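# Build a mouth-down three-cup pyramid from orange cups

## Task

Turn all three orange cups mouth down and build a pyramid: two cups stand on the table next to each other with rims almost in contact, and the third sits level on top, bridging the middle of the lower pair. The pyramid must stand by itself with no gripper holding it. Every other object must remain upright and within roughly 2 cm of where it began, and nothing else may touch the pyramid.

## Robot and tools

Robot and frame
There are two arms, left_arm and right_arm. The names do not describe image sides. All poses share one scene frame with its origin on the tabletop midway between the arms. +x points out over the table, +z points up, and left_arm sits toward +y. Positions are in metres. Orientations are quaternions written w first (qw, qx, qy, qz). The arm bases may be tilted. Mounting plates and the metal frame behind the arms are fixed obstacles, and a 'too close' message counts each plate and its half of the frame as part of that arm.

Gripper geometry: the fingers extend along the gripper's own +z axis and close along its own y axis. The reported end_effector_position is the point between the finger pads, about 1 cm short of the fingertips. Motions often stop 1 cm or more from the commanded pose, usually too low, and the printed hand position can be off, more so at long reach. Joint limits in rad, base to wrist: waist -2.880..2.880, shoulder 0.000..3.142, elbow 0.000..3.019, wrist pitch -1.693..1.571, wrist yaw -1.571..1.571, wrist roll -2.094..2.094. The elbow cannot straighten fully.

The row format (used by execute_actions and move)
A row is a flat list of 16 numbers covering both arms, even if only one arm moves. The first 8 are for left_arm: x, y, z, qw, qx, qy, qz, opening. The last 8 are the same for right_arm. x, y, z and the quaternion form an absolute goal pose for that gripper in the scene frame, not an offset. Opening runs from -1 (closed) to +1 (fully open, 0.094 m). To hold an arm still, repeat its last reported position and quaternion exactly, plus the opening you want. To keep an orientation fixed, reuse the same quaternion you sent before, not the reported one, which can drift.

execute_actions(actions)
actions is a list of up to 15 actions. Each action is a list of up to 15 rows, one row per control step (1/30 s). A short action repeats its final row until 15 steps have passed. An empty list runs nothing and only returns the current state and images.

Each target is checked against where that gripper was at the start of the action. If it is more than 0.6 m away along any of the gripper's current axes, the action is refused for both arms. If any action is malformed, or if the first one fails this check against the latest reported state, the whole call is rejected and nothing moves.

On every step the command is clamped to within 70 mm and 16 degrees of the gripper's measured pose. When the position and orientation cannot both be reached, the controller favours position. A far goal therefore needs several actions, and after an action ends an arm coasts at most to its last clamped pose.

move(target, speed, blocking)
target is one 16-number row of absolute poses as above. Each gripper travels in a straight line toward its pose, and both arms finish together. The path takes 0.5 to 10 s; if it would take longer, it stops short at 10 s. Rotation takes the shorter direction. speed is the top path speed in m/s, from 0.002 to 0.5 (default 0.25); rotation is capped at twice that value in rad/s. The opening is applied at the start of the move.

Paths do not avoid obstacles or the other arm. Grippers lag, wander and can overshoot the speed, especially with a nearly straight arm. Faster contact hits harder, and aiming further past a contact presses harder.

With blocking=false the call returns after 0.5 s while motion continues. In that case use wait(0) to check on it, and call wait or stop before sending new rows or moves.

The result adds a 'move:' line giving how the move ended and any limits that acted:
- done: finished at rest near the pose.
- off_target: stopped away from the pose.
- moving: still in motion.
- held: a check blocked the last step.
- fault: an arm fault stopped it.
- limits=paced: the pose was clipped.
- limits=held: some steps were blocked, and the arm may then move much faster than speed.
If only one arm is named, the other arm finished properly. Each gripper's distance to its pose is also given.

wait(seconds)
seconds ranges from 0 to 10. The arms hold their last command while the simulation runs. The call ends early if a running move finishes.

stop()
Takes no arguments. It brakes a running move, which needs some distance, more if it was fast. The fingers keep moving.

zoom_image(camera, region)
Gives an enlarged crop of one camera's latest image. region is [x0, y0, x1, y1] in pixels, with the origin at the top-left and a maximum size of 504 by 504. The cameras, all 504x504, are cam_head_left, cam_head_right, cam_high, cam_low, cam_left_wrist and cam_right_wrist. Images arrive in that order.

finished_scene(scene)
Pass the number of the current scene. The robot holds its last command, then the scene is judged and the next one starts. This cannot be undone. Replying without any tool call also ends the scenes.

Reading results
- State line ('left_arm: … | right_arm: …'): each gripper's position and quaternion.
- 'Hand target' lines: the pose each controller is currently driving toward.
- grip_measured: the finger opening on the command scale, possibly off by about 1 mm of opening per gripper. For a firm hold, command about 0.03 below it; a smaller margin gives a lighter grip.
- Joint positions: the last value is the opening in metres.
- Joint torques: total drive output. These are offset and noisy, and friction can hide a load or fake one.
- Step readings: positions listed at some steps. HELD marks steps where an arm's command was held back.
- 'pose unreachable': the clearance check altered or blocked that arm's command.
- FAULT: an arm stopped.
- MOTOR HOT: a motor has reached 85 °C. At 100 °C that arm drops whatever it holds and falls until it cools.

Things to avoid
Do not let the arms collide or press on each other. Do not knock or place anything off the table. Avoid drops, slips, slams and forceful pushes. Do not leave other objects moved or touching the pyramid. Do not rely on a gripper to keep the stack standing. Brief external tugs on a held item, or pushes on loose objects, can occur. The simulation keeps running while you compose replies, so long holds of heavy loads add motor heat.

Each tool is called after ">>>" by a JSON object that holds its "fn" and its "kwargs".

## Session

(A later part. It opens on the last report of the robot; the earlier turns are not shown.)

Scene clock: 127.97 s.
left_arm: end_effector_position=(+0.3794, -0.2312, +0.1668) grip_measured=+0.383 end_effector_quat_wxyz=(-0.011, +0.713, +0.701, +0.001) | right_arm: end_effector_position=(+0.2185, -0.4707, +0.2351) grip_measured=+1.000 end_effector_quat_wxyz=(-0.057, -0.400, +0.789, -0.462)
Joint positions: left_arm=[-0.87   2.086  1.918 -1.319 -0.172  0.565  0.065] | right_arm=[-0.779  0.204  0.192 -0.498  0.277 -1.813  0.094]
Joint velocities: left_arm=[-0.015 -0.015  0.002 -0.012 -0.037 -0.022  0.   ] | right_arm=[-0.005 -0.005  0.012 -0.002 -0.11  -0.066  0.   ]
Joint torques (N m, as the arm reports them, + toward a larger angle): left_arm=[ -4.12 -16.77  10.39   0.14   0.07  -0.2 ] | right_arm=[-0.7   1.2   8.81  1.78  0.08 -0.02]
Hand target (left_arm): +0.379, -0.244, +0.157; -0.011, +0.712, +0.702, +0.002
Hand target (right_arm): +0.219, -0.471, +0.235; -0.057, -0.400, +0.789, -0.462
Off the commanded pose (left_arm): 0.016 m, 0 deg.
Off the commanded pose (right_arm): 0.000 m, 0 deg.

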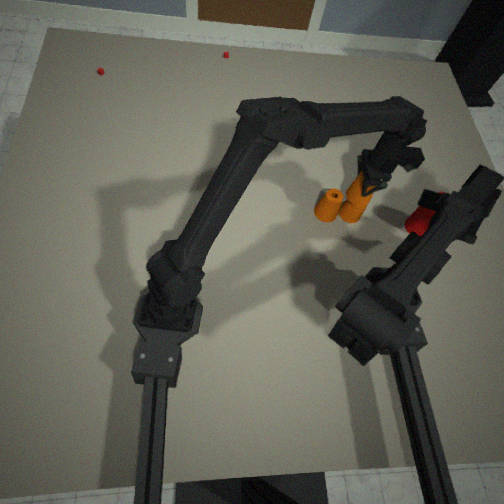

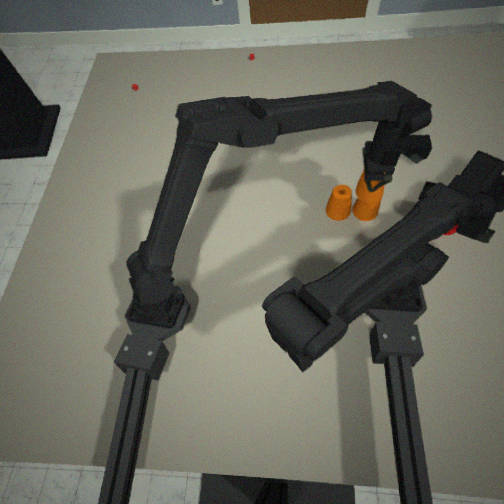

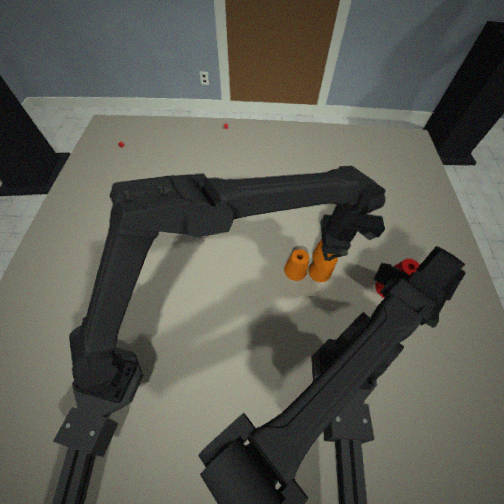

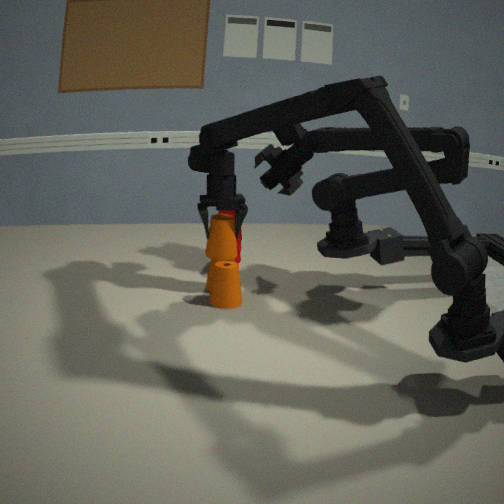

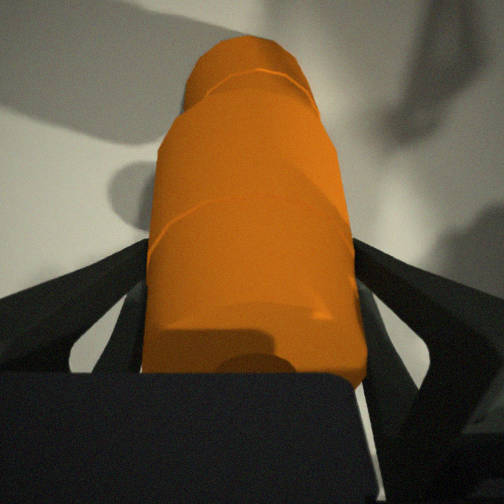

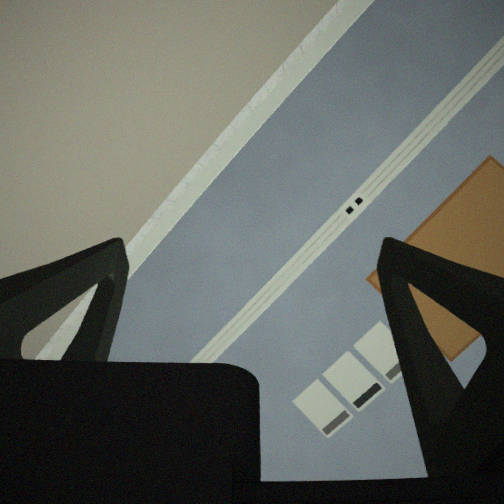

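>>> {"fn": "execute_actions", "kwargs": {"actions": [[[0.3816,-0.2412,0.1573,-0.0131,0.712,0.702,0.0018,0.355,0.2185,-0.4707,0.2351,-0.057,-0.400,0.789,-0.462,1],[0.3843,-0.2384,0.1573,-0.0144,0.712,0.702,0.0018,0.355,0.2185,-0.4707,0.2351,-0.057,-0.400,0.789,-0.462,1],[0.3860,-0.2364,0.1573,-0.0157,0.712,0.702,0.0018,0.355,0.2185,-0.4707,0.2351,-0.057,-0.400,0.789,-0.462,1],[0.3873,-0.2350,0.1573,-0.0165,0.712,0.702,0.0018,0.355,0.2185,-0.4707,0.2351,-0.057,-0.400,0.789,-0.462,1],[0.3888,-0.2338,0.1573,-0.0165,0.712,0.702,0.0018,0.355,0.2185,-0.4707,0.2351,-0.057,-0.400,0.789,-0.462,1],[0.3902,-0.2328,0.1573,-0.0165,0.712,0.702,0.0018,0.355,0.2185,-0.4707,0.2351,-0.057,-0.400,0.789,-0.462,1],[0.3912,-0.2313,0.1573,-0.0177,0.712,0.702,0.0018,0.355,0.2185,-0.4707,0.2351,-0.057,-0.400,0.789,-0.462,1],[0.3923,-0.2297,0.1573,-0.0190,0.712,0.702,0.0018,0.355,0.2185,-0.4707,0.2351,-0.057,-0.400,0.789,-0.462,1],[0.3920,-0.2292,0.1573,-0.0203,0.712,0.702,0.0018,0.355,0.2185,-0.4707,0.2351,-0.057,-0.400,0.789,-0.462,1],[0.3916,-0.2287,0.1573,-0.0216,0.712,0.702,0.0018,0.355,0.2185,-0.4707,0.2351,-0.057,-0.400,0.789,-0.462,1],[0.3913,-0.2282,0.1573,-0.0229,0.712,0.702,0.0018,0.355,0.2185,-0.4707,0.2351,-0.057,-0.400,0.789,-0.462,1],[0.3910,-0.2278,0.1573,-0.0239,0.712,0.702,0.0018,0.355,0.2185,-0.4707,0.2351,-0.057,-0.400,0.789,-0.462,1],[0.3908,-0.2274,0.1573,-0.0248,0.712,0.702,0.0018,0.355,0.2185,-0.4707,0.2351,-0.057,-0.400,0.789,-0.462,1]]]}}

Scene clock: 142.80 s.
left_arm: end_effector_position=(+0.3809, -0.2257, +0.1660) grip_measured=+0.383 end_effector_quat_wxyz=(-0.019, +0.712, +0.702, -0.000) | right_arm: end_effector_position=(+0.2185, -0.4707, +0.2351) grip_measured=+1.000 end_effector_quat_wxyz=(-0.057, -0.400, +0.789, -0.462)
Joint positions: left_arm=[-0.862  2.086  1.918 -1.334 -0.166  0.567  0.065] | right_arm=[-0.779  0.204  0.192 -0.498  0.277 -1.813  0.094]
Joint velocities: left_arm=[ 0.005  0.005  0.007 -0.027  0.051 -0.022 -0.001] | right_arm=[-0.015  0.015 -0.002 -0.007  0.007  0.037  0.   ]
Joint torques (N m, as the arm reports them, + toward a larger angle): left_arm=[ -1.78 -16.99   9.94  -0.29   0.26   0.03] | right_arm=[-0.61  1.15  8.86  1.81  0.08 -0.01]
Hand target (left_arm): +0.391, -0.227, +0.157; -0.024, +0.712, +0.702, +0.002
Hand target (right_arm): +0.219, -0.471, +0.235; -0.057, -0.400, +0.789, -0.462
Off the commanded pose (left_arm): 0.013 m, 1 deg.
Off the commanded pose (right_arm): 0.000 m, 0 deg.
Step readings (end_effector_position):
0: left_arm (+0.3794, -0.2312, +0.1668) | right_arm (+0.2185, -0.4707, +0.2351)
1: left_arm (+0.3794, -0.2312, +0.1668) | right_arm (+0.2185, -0.4707, +0.2351)
2: left_arm (+0.3794, -0.2312, +0.1668) | right_arm (+0.2185, -0.4707, +0.2351)
4: left_arm (+0.3793, -0.2310, +0.1668) | right_arm (+0.2185, -0.4707, +0.2351)
8: left_arm (+0.3793, -0.2304, +0.1668) | right_arm (+0.2185, -0.4707, +0.2351)
15: end_effector_position above

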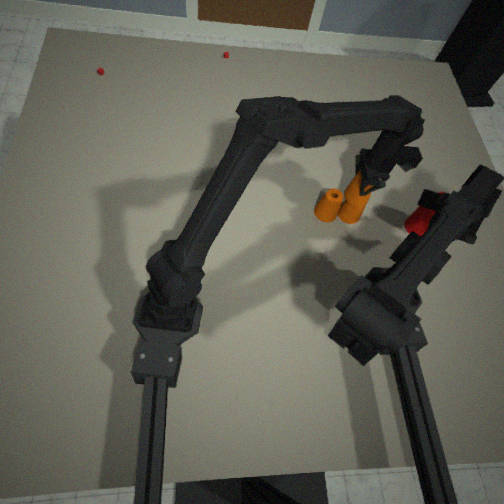

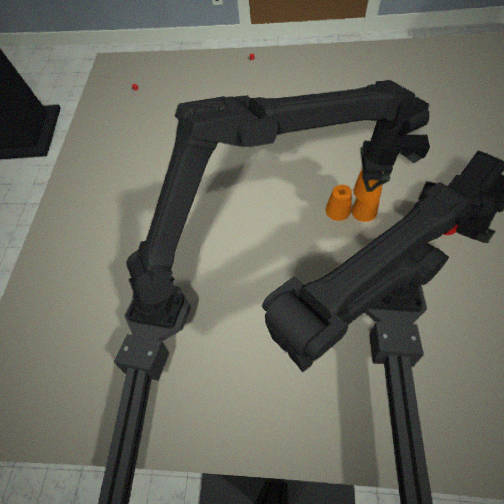

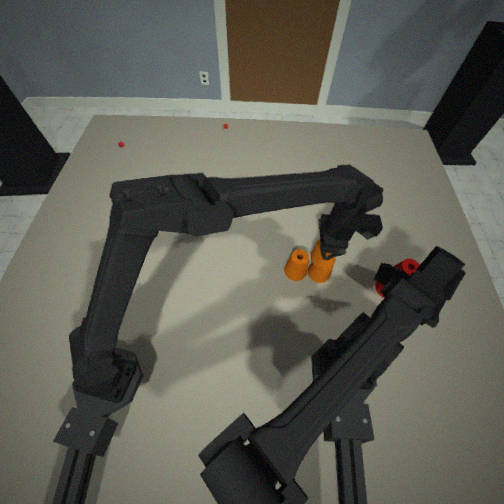

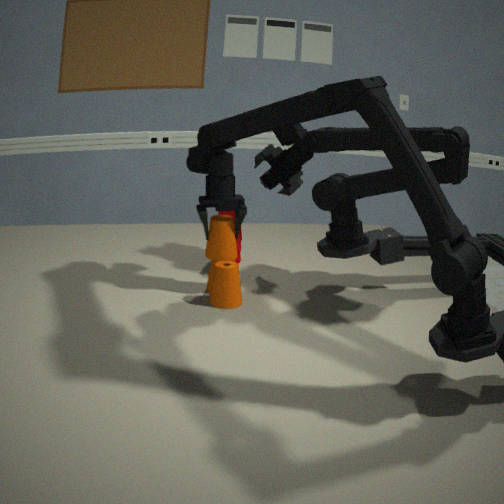

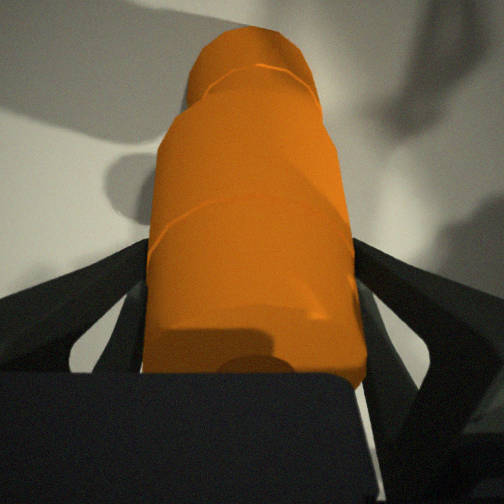

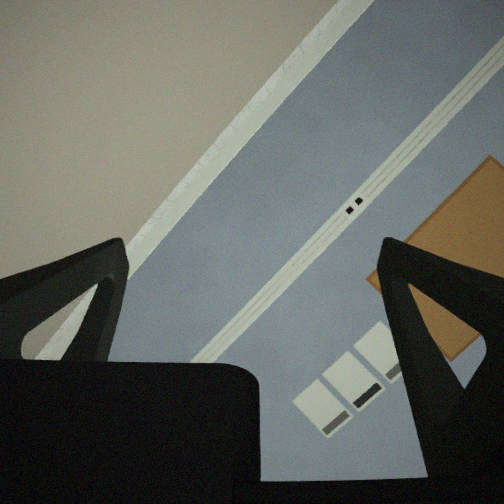

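>>> {"fn": "execute_actions", "kwargs": {"actions": []}}

>>> {"fn": "zoom_image", "kwargs": {"camera": "cam_head_right", "region": [318, 166, 390, 230]}}

>>> {"fn": "zoom_image", "kwargs": {"camera": "cam_low", "region": [196, 246, 246, 312]}}

>>> {"fn": "zoom_image", "kwargs": {"camera": "cam_head_right", "region": [342, 196, 366, 220]}}

Scene clock: 143.23 s.
left_arm: end_effector_position=(+0.3808, -0.2255, +0.1660) grip_measured=+0.383 end_effector_quat_wxyz=(-0.020, +0.712, +0.702, -0.000) | right_arm: end_effector_position=(+0.2185, -0.4707, +0.2351) grip_measured=+1.000 end_effector_quat_wxyz=(-0.057, -0.400, +0.789, -0.462)
Joint positions: left_arm=[-0.862  2.086  1.918 -1.335 -0.166  0.567  0.065] | right_arm=[-0.779  0.204  0.192 -0.498  0.277 -1.813  0.094]
Joint velocities: left_arm=[-0.015 -0.005 -0.002  0.007  0.007  0.007  0.   ] | right_arm=[-0.005  0.005  0.002  0.002  0.066 -0.037  0.   ]
Joint torques (N m, as the arm reports them, + toward a larger angle): left_arm=[ -2.26 -17.     9.91  -0.15   0.24  -0.03] | right_arm=[-0.72  1.14  8.8   1.77  0.09 -0.02]
Hand target (left_arm): +0.391, -0.227, +0.157; -0.024, +0.712, +0.702, +0.002
Hand target (right_arm): +0.219, -0.471, +0.235; -0.057, -0.400, +0.789, -0.462
Off the commanded pose (left_arm): 0.013 m, 1 deg.
Off the commanded pose (right_arm): 0.000 m, 0 deg.

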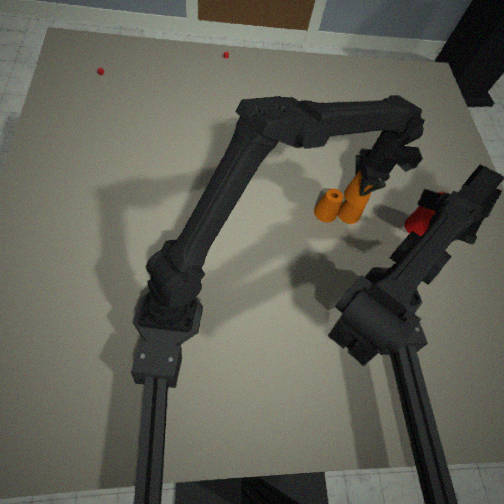

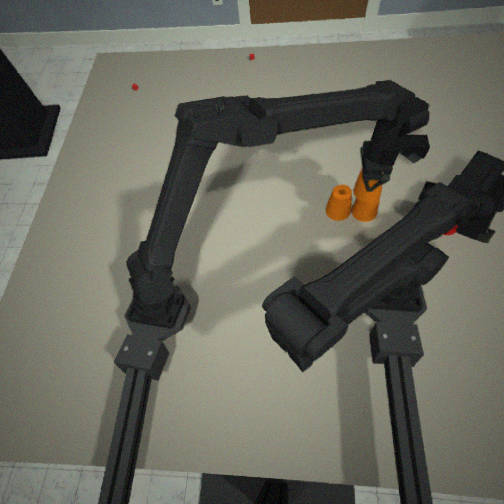

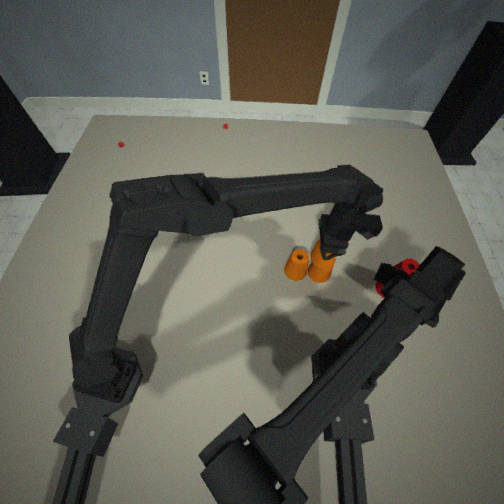

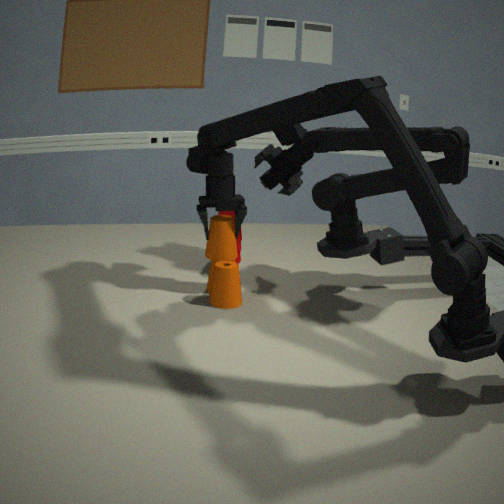

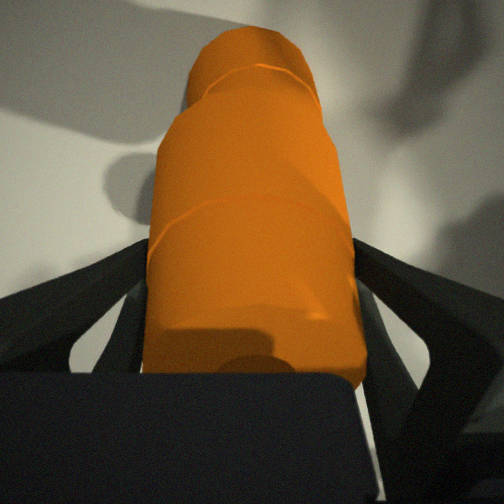

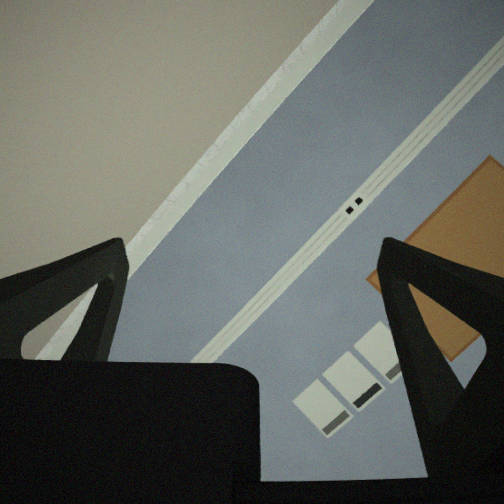

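Region (318, 166, 390, 230) of cam_head_right's 504x504 image, scaled by 7.000, with more detail than that image has.

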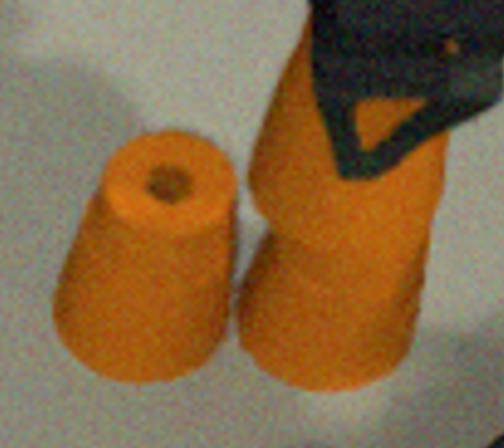

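Region (196, 246, 246, 312) of cam_low's 504x504 image, scaled by 7.636, with more detail than that image has; it fills the left 382 columns of this view, and the rest is white.

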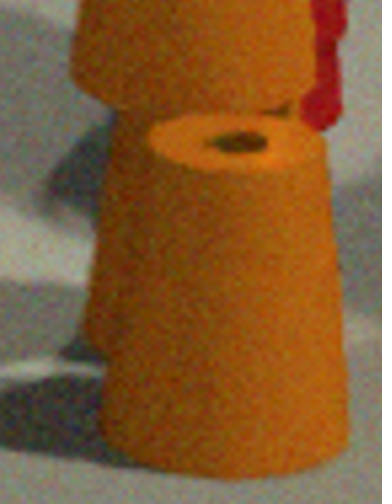

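Region (342, 196, 366, 220) of cam_head_right's 504x504 image, scaled by 21.000, with more detail than that image has.

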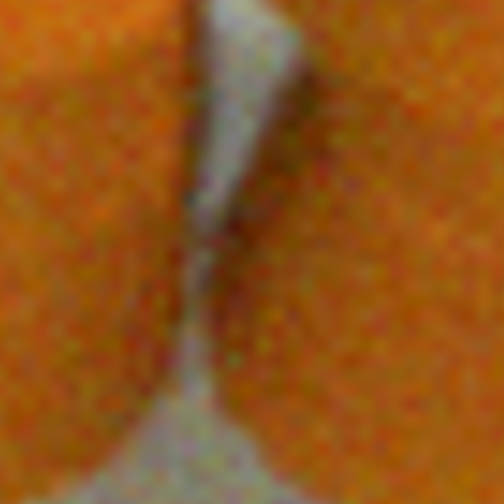

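>>> {"fn": "execute_actions", "kwargs": {"actions": [[[0.3913,-0.2262,0.1595,-0.0228,0.712,0.702,0.0017,0.355,0.2185,-0.4707,0.2351,-0.057,-0.400,0.789,-0.462,1],[0.3918,-0.2250,0.1617,-0.0207,0.712,0.702,0.0016,0.355,0.2185,-0.4707,0.2351,-0.057,-0.400,0.789,-0.462,1],[0.3923,-0.2237,0.1640,-0.0187,0.712,0.702,0.0016,0.355,0.2185,-0.4707,0.2351,-0.057,-0.400,0.789,-0.462,1],[0.3928,-0.2225,0.1662,-0.0166,0.712,0.702,0.0015,0.355,0.2185,-0.4707,0.2351,-0.057,-0.400,0.789,-0.462,1],[0.3927,-0.2217,0.1684,-0.0146,0.712,0.702,0.0014,0.355,0.2185,-0.4707,0.2351,-0.057,-0.400,0.789,-0.462,1],[0.3927,-0.2209,0.1706,-0.0125,0.712,0.702,0.0013,0.355,0.2185,-0.4707,0.2351,-0.057,-0.400,0.789,-0.462,1],[0.3927,-0.2209,0.1706,-0.0125,0.712,0.702,0.0013,0.355,0.2185,-0.4707,0.2351,-0.057,-0.400,0.789,-0.462,1],[0.3934,-0.2209,0.1739,-0.0098,0.712,0.702,0.0010,0.355,0.2185,-0.4707,0.2351,-0.057,-0.400,0.789,-0.462,1],[0.3941,-0.2209,0.1771,-0.0072,0.712,0.702,0.0006,0.355,0.2185,-0.4707,0.2351,-0.057,-0.400,0.789,-0.462,1],[0.3948,-0.2209,0.1804,-0.0045,0.712,0.702,0.0003,0.355,0.2185,-0.4707,0.2351,-0.057,-0.400,0.789,-0.462,1],[0.3955,-0.2209,0.1836,-0.0018,0.712,0.702,-0.0001,0.355,0.2185,-0.4707,0.2351,-0.057,-0.400,0.789,-0.462,1],[0.3962,-0.2209,0.1869,0.0008,0.712,0.702,-0.0005,0.355,0.2185,-0.4707,0.2351,-0.057,-0.400,0.789,-0.462,1],[0.3969,-0.2209,0.1901,0.0035,0.712,0.702,-0.0008,0.355,0.2185,-0.4707,0.2351,-0.057,-0.400,0.789,-0.462,1],[0.3964,-0.2197,0.1898,0.0037,0.712,0.702,-0.0008,0.355,0.2185,-0.4707,0.2351,-0.057,-0.400,0.789,-0.462,1],[0.3955,-0.2180,0.1892,0.0039,0.712,0.702,-0.0007,0.355,0.2185,-0.4707,0.2351,-0.057,-0.400,0.789,-0.462,1]],[[0.3946,-0.2160,0.1886,0.0042,0.712,0.702,-0.0007,0.355,0.2185,-0.4707,0.2351,-0.057,-0.400,0.789,-0.462,1],[0.3935,-0.2136,0.1880,0.0046,0.712,0.702,-0.0006,0.355,0.2185,-0.4707,0.2351,-0.057,-0.400,0.789,-0.462,1],[0.3922,-0.2110,0.1872,0.0049,0.712,0.702,-0.0005,0.355,0.2185,-0.4707,0.2351,-0.057,-0.400,0.789,-0.462,1],[0.3910,-0.2084,0.1864,0.0053,0.712,0.702,-0.0005,0.355,0.2185,-0.4707,0.2351,-0.057,-0.400,0.789,-0.462,1],[0.3898,-0.2058,0.1856,0.0057,0.712,0.702,-0.0004,0.355,0.2185,-0.4707,0.2351,-0.057,-0.400,0.789,-0.462,1],[0.3885,-0.2031,0.1849,0.0061,0.712,0.702,-0.0003,0.355,0.2185,-0.4707,0.2351,-0.057,-0.400,0.789,-0.462,1],[0.3873,-0.2005,0.1841,0.0064,0.712,0.702,-0.0002,0.355,0.2185,-0.4707,0.2351,-0.057,-0.400,0.789,-0.462,1],[0.3862,-0.1982,0.1834,0.0068,0.712,0.702,-0.0002,0.355,0.2185,-0.4707,0.2351,-0.057,-0.400,0.789,-0.462,1],[0.3851,-0.1959,0.1827,0.0071,0.712,0.702,-0.0001,0.355,0.2185,-0.4707,0.2351,-0.057,-0.400,0.789,-0.462,1],[0.3843,-0.1941,0.1822,0.0074,0.712,0.702,-0.0001,0.355,0.2185,-0.4707,0.2351,-0.057,-0.400,0.789,-0.462,1],[0.3836,-0.1927,0.1818,0.0076,0.712,0.702,0.0,0.355,0.2185,-0.4707,0.2351,-0.057,-0.400,0.789,-0.462,1],[0.3832,-0.1918,0.1815,0.0077,0.712,0.702,0.0,0.355,0.2185,-0.4707,0.2351,-0.057,-0.400,0.789,-0.462,1]]]}}

Scene clock: 157.93 s.
left_arm: end_effector_position=(+0.3758, -0.1964, +0.1740) grip_measured=+0.383 end_effector_quat_wxyz=(-0.004, +0.713, +0.701, +0.001) | right_arm: end_effector_position=(+0.2185, -0.4707, +0.2351) grip_measured=+1.000 end_effector_quat_wxyz=(-0.057, -0.400, +0.789, -0.462)
Joint positions: left_arm=[-0.849  1.981  1.765 -1.253 -0.173  0.588  0.065] | right_arm=[-0.779  0.204  0.192 -0.498  0.277 -1.813  0.094]
Joint velocities: left_arm=[ 0.015  0.005 -0.056  0.042 -0.066 -0.11  -0.001] | right_arm=[-0.015 -0.024 -0.017 -0.012 -0.081  0.022  0.   ]
Joint torques (N m, as the arm reports them, + toward a larger angle): left_arm=[ -1.63 -19.74   6.73   1.11   0.14  -0.04] | right_arm=[-0.79  1.15  8.78  1.81  0.07 -0.02]
Hand target (left_arm): +0.383, -0.192, +0.181; +0.007, +0.712, +0.702, +0.000
Hand target (right_arm): +0.219, -0.471, +0.235; -0.057, -0.400, +0.789, -0.462
Off the commanded pose (left_arm): 0.012 m, 1 deg.
Off the commanded pose (right_arm): 0.000 m, 0 deg.
Step readings (end_effector_position; steps 1 to 15: 1st action; 16 to 30: 2nd action):
0: left_arm (+0.3808, -0.2255, +0.1660) | right_arm (+0.2185, -0.4707, +0.2351)
1: left_arm (+0.3808, -0.2255, +0.1660) | right_arm (+0.2185, -0.4707, +0.2351)
2: left_arm (+0.3808, -0.2255, +0.1660) | right_arm (+0.2185, -0.4707, +0.2351)
4: left_arm (+0.3808, -0.2255, +0.1660) | right_arm (+0.2185, -0.4707, +0.2351)
8: left_arm (+0.3808, -0.2255, +0.1663) | right_arm (+0.2185, -0.4707, +0.2351)
15: left_arm (+0.3838, -0.2244, +0.1721) | right_arm (+0.2185, -0.4707, +0.2351)
16: left_arm (+0.3844, -0.2239, +0.1734) | right_arm (+0.2185, -0.4707, +0.2351)
17: left_arm (+0.3846, -0.2232, +0.1748) | right_arm (+0.2185, -0.4707, +0.2351)
19: left_arm (+0.3842, -0.2192, +0.1768) | right_arm (+0.2185, -0.4707, +0.2351)
23: left_arm (+0.3804, -0.2085, +0.1779) | right_arm (+0.2185, -0.4707, +0.2351)
30: end_effector_position above

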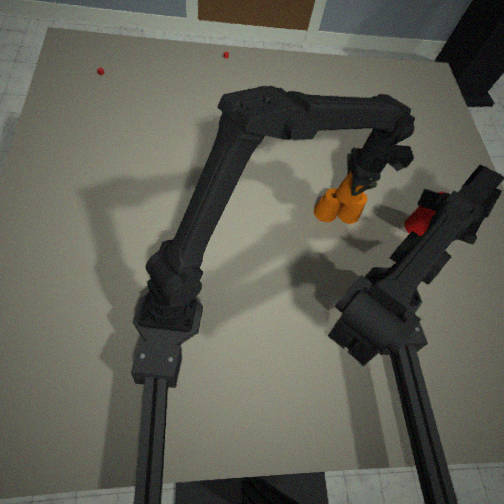

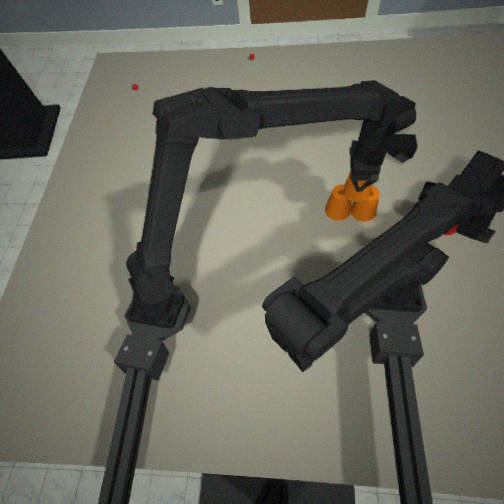

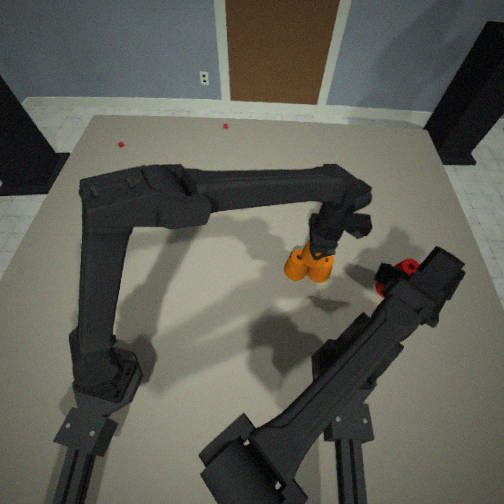

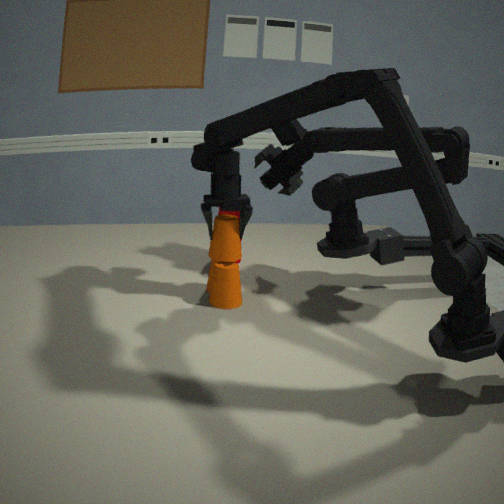

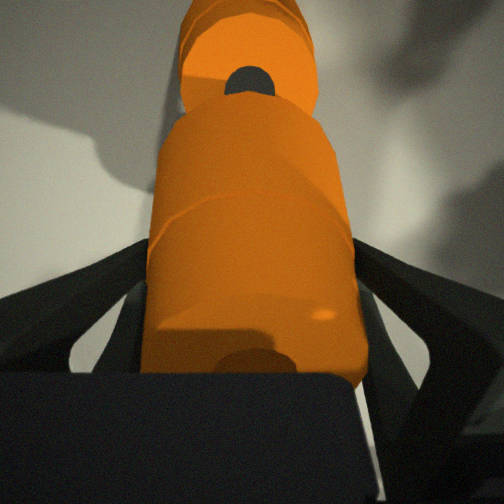

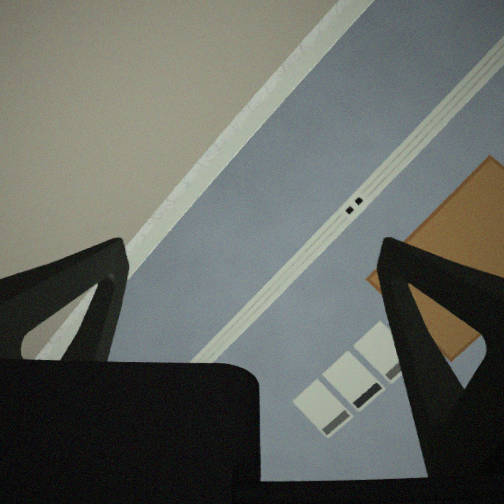

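>>> {"fn": "execute_actions", "kwargs": {"actions": []}}

>>> {"fn": "zoom_image", "kwargs": {"camera": "cam_left_wrist", "region": [160, 0, 360, 160]}}

>>> {"fn": "zoom_image", "kwargs": {"camera": "cam_head_right", "region": [318, 166, 390, 230]}}

>>> {"fn": "zoom_image", "kwargs": {"camera": "cam_low", "region": [180, 190, 270, 320]}}

Scene clock: 158.57 s.
left_arm: end_effector_position=(+0.3762, -0.1968, +0.1734) grip_measured=+0.383 end_effector_quat_wxyz=(-0.002, +0.713, +0.701, +0.000) | right_arm: end_effector_position=(+0.2185, -0.4707, +0.2351) grip_measured=+1.000 end_effector_quat_wxyz=(-0.057, -0.400, +0.789, -0.462)
Joint positions: left_arm=[-0.849  1.981  1.763 -1.249 -0.173  0.59   0.065] | right_arm=[-0.779  0.204  0.192 -0.498  0.277 -1.813  0.094]
Joint velocities: left_arm=[-0.005  0.005 -0.002 -0.012 -0.007 -0.022  0.   ] | right_arm=[-0.005  0.015  0.002  0.002  0.007 -0.037  0.   ]
Joint torques (N m, as the arm reports them, + toward a larger angle): left_arm=[ -2.3  -19.98   6.71   1.02   0.2    0.04] | right_arm=[-0.72  1.32  8.79  1.83  0.08 -0.02]
Hand target (left_arm): +0.383, -0.192, +0.181; +0.007, +0.712, +0.702, -0.000
Hand target (right_arm): +0.219, -0.471, +0.235; -0.057, -0.400, +0.789, -0.462
Off the commanded pose (left_arm): 0.012 m, 1 deg.
Off the commanded pose (right_arm): 0.000 m, 0 deg.

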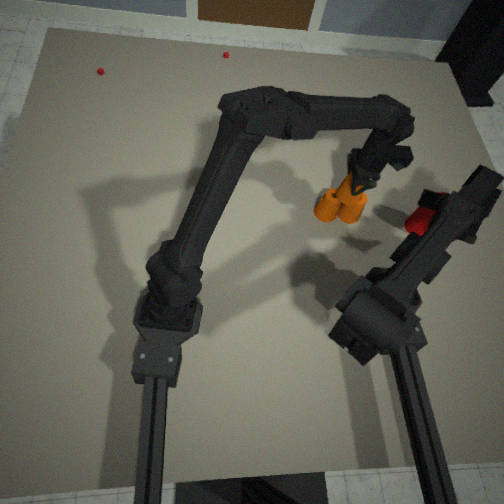

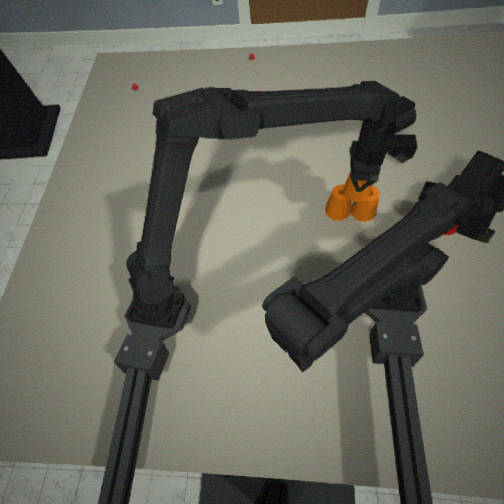

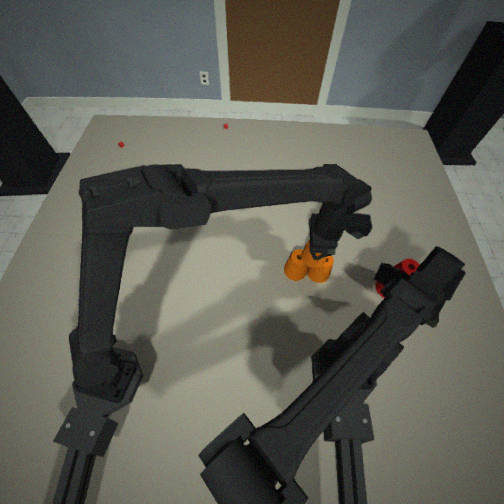

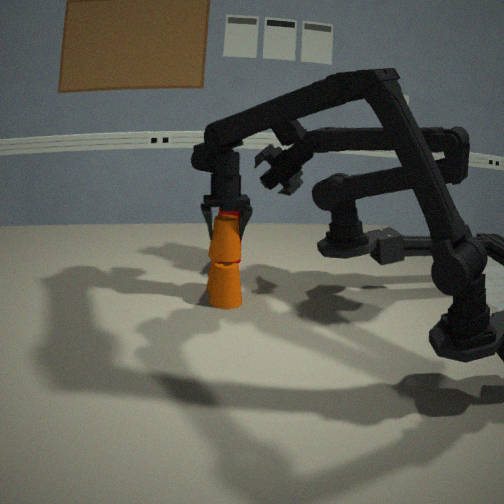

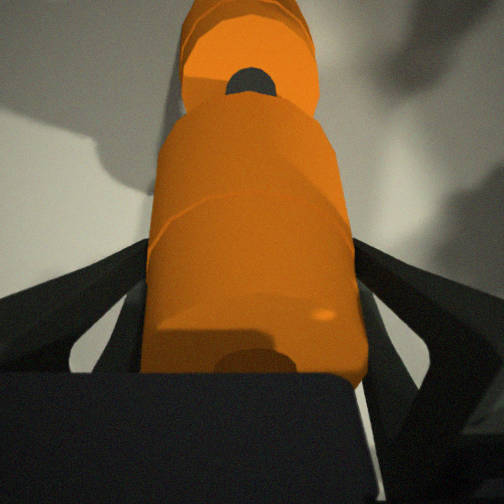

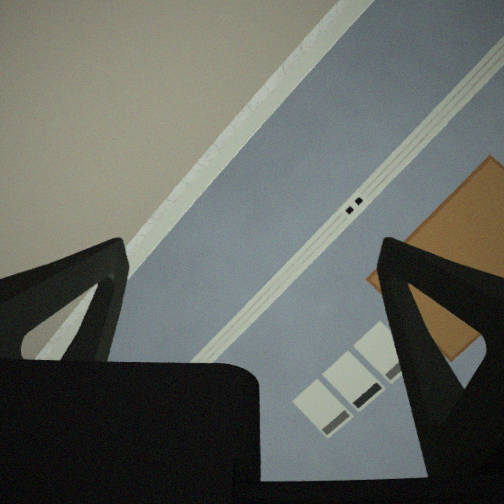

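Region (160, 0, 360, 160) of cam_left_wrist's 504x504 image, scaled by 2.520, with more detail than that image has; it fills the top 403 rows of this view, and the rest is white.

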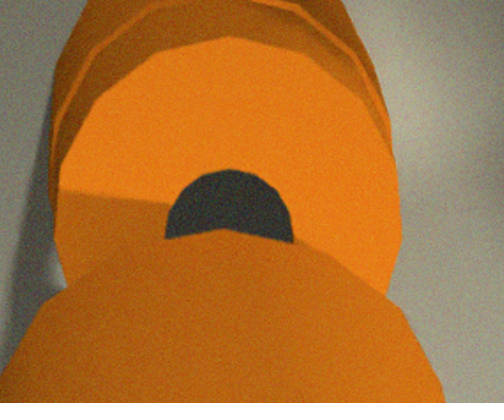

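Region (318, 166, 390, 230) of cam_head_right's 504x504 image, scaled by 7.000, with more detail than that image has.

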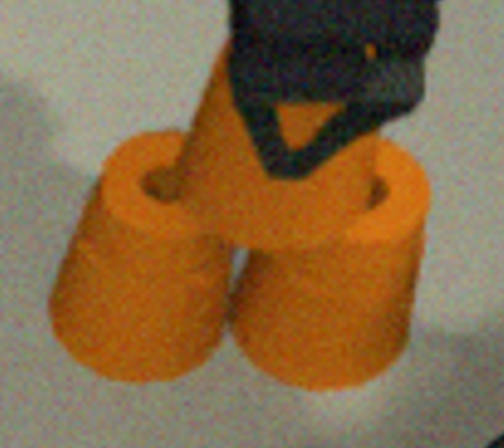

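Region (180, 190, 270, 320) of cam_low's 504x504 image, scaled by 3.877, with more detail than that image has; it fills the left 349 columns of this view, and the rest is white.

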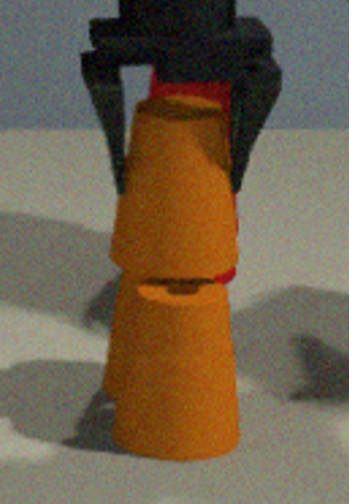

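>>> {"fn": "zoom_image", "kwargs": {"camera": "cam_head_right", "region": [340, 198, 364, 222]}}

>>> {"fn": "zoom_image", "kwargs": {"camera": "cam_high", "region": [276, 232, 348, 292]}}

>>> {"fn": "zoom_image", "kwargs": {"camera": "cam_head_left", "region": [306, 166, 382, 232]}}

Region (340, 198, 364, 222) of cam_head_right's 504x504 image, scaled by 21.000, with more detail than that image has.

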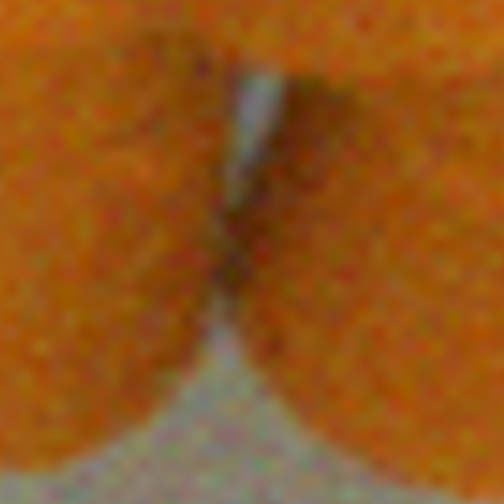

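Region (276, 232, 348, 292) of cam_high's 504x504 image, scaled by 7.000, with more detail than that image has.

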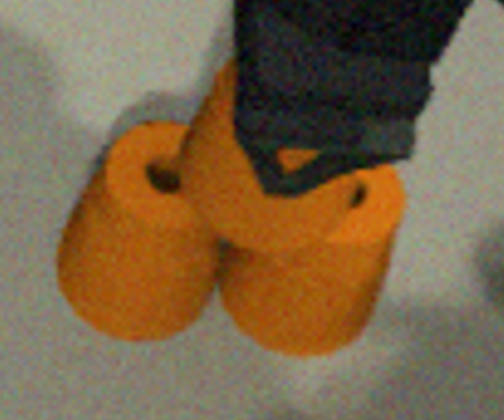

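Region (306, 166, 382, 232) of cam_head_left's 504x504 image, scaled by 6.632, with more detail than that image has; it fills the top 438 rows of this view, and the rest is white.

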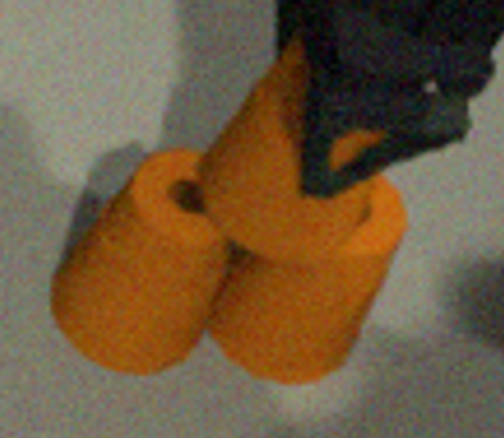

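>>> {"fn": "zoom_image", "kwargs": {"camera": "cam_low", "region": [204, 206, 248, 232]}}

>>> {"fn": "zoom_image", "kwargs": {"camera": "cam_low", "region": [204, 248, 248, 274]}}

Region (204, 206, 248, 232) of cam_low's 504x504 image, scaled by 11.455, with more detail than that image has; it fills the top 298 rows of this view, and the rest is white.

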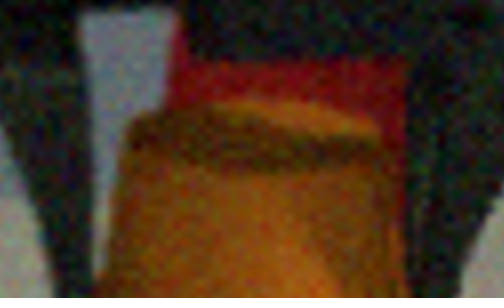

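Region (204, 248, 248, 274) of cam_low's 504x504 image, scaled by 11.455, with more detail than that image has; it fills the top 298 rows of this view, and the rest is white.

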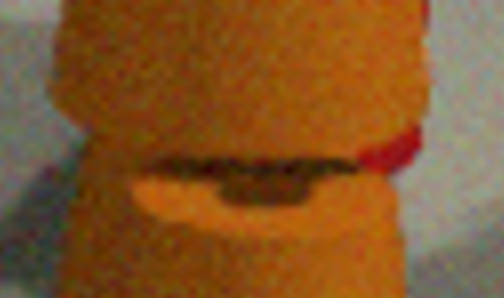

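>>> {"fn": "execute_actions", "kwargs": {"actions": [[[0.3831,-0.1914,0.1802,0.0069,0.712,0.702,0.0002,0.355,0.2185,-0.4707,0.2351,-0.057,-0.400,0.789,-0.462,1],[0.3830,-0.1911,0.1789,0.0061,0.712,0.702,0.0004,0.355,0.2185,-0.4707,0.2351,-0.057,-0.400,0.789,-0.462,1],[0.3830,-0.1907,0.1775,0.0054,0.712,0.702,0.0006,0.355,0.2185,-0.4707,0.2351,-0.057,-0.400,0.789,-0.462,1],[0.3829,-0.1904,0.1762,0.0046,0.712,0.702,0.0008,0.355,0.2185,-0.4707,0.2351,-0.057,-0.400,0.789,-0.462,1],[0.3828,-0.1900,0.1749,0.0038,0.712,0.702,0.0009,0.355,0.2185,-0.4707,0.2351,-0.057,-0.400,0.789,-0.462,1],[0.3827,-0.1897,0.1736,0.0030,0.712,0.702,0.0011,0.355,0.2185,-0.4707,0.2351,-0.057,-0.400,0.789,-0.462,1],[0.3827,-0.1893,0.1722,0.0022,0.712,0.702,0.0013,0.355,0.2185,-0.4707,0.2351,-0.057,-0.400,0.789,-0.462,1],[0.3826,-0.1890,0.1709,0.0015,0.712,0.702,0.0015,0.355,0.2185,-0.4707,0.2351,-0.057,-0.400,0.789,-0.462,1],[0.3825,-0.1887,0.1696,0.0007,0.712,0.702,0.0017,0.355,0.2185,-0.4707,0.2351,-0.057,-0.400,0.789,-0.462,1]]]}}

Scene clock: 171.57 s.
left_arm: end_effector_position=(+0.3762, -0.1939, +0.1685) grip_measured=+0.383 end_effector_quat_wxyz=(-0.004, +0.713, +0.701, +0.001) | right_arm: end_effector_position=(+0.2185, -0.4707, +0.2351) grip_measured=+1.000 end_effector_quat_wxyz=(-0.057, -0.400, +0.789, -0.462)
Joint positions: left_arm=[-0.845  1.981  1.751 -1.239 -0.173  0.592  0.065] | right_arm=[-0.779  0.204  0.192 -0.498  0.277 -1.813  0.094]
Joint velocities: left_arm=[ 0.015 -0.024 -0.012 -0.002 -0.022  0.007 -0.002] | right_arm=[-0.005 -0.015  0.002 -0.012 -0.022 -0.022  0.   ]
Joint torques (N m, as the arm reports them, + toward a larger angle): left_arm=[ -1.64 -18.94   6.91   1.19   0.17   0.01] | right_arm=[-0.74  1.28  8.82  1.81  0.08 -0.02]
Hand target (left_arm): +0.382, -0.189, +0.169; +0.000, +0.712, +0.702, +0.002
Hand target (right_arm): +0.219, -0.471, +0.235; -0.057, -0.400, +0.789, -0.462
Off the commanded pose (left_arm): 0.008 m, 1 deg.
Off the commanded pose (right_arm): 0.000 m, 0 deg.
Step readings (end_effector_position):
0: left_arm (+0.3762, -0.1968, +0.1734) | right_arm (+0.2185, -0.4707, +0.2351)
1: left_arm (+0.3762, -0.1968, +0.1734) | right_arm (+0.2185, -0.4707, +0.2351)
2: left_arm (+0.3762, -0.1969, +0.1734) | right_arm (+0.2185, -0.4707, +0.2351)
4: left_arm (+0.3765, -0.1972, +0.1734) | right_arm (+0.2185, -0.4707, +0.2351)
8: left_arm (+0.3761, -0.1963, +0.1713) | right_arm (+0.2185, -0.4707, +0.2351)
15: end_effector_position above

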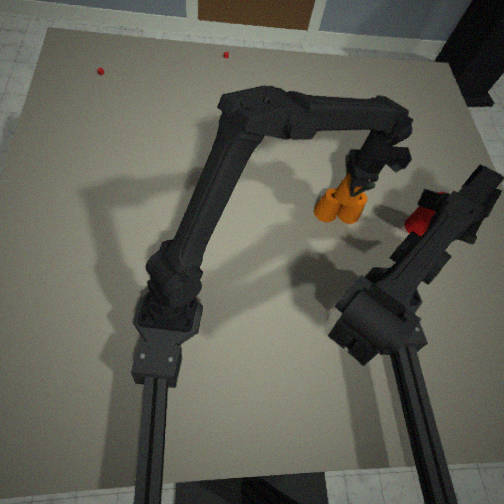

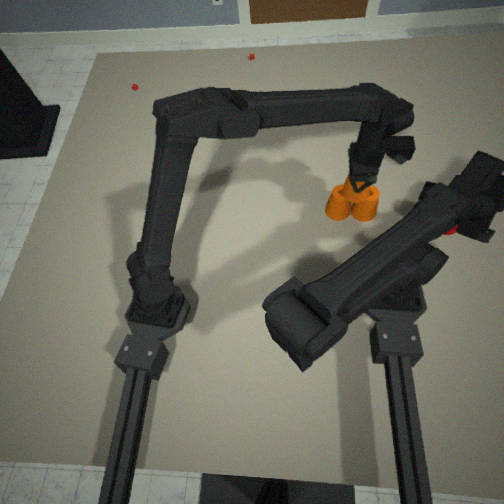

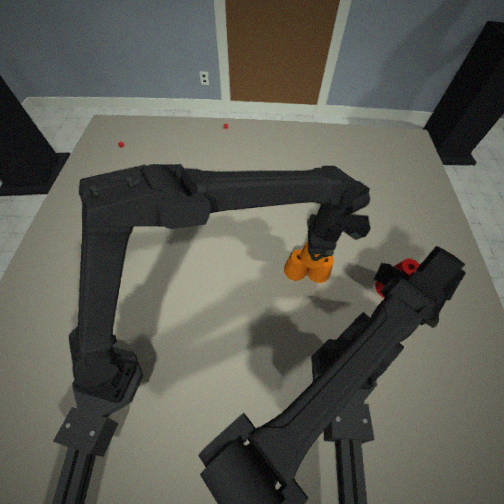

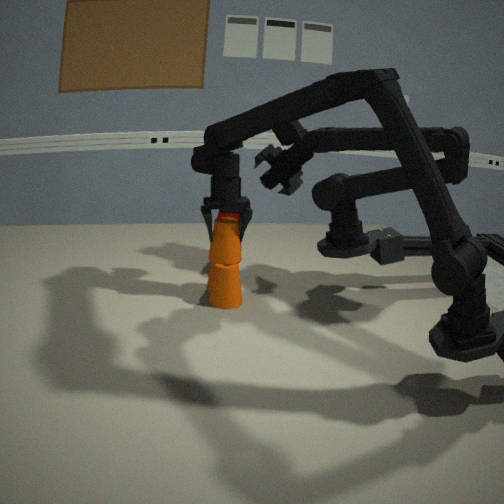

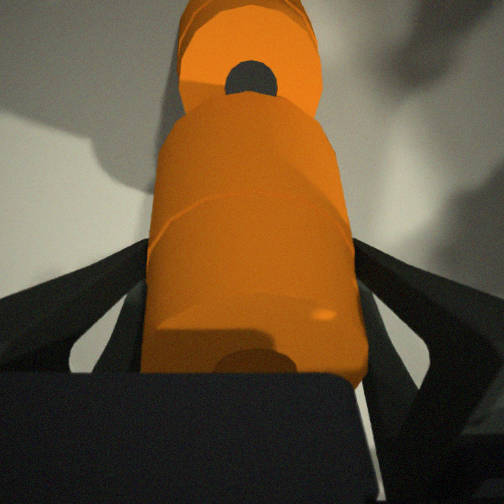

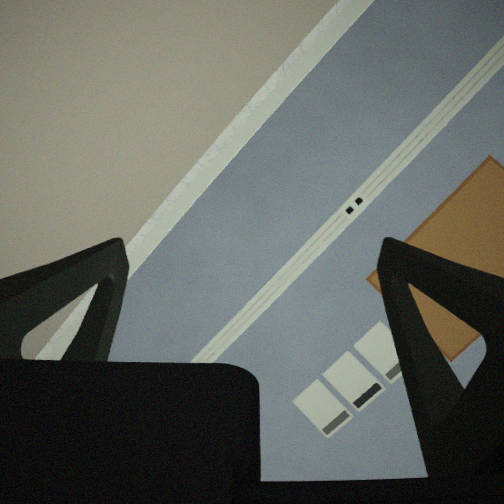

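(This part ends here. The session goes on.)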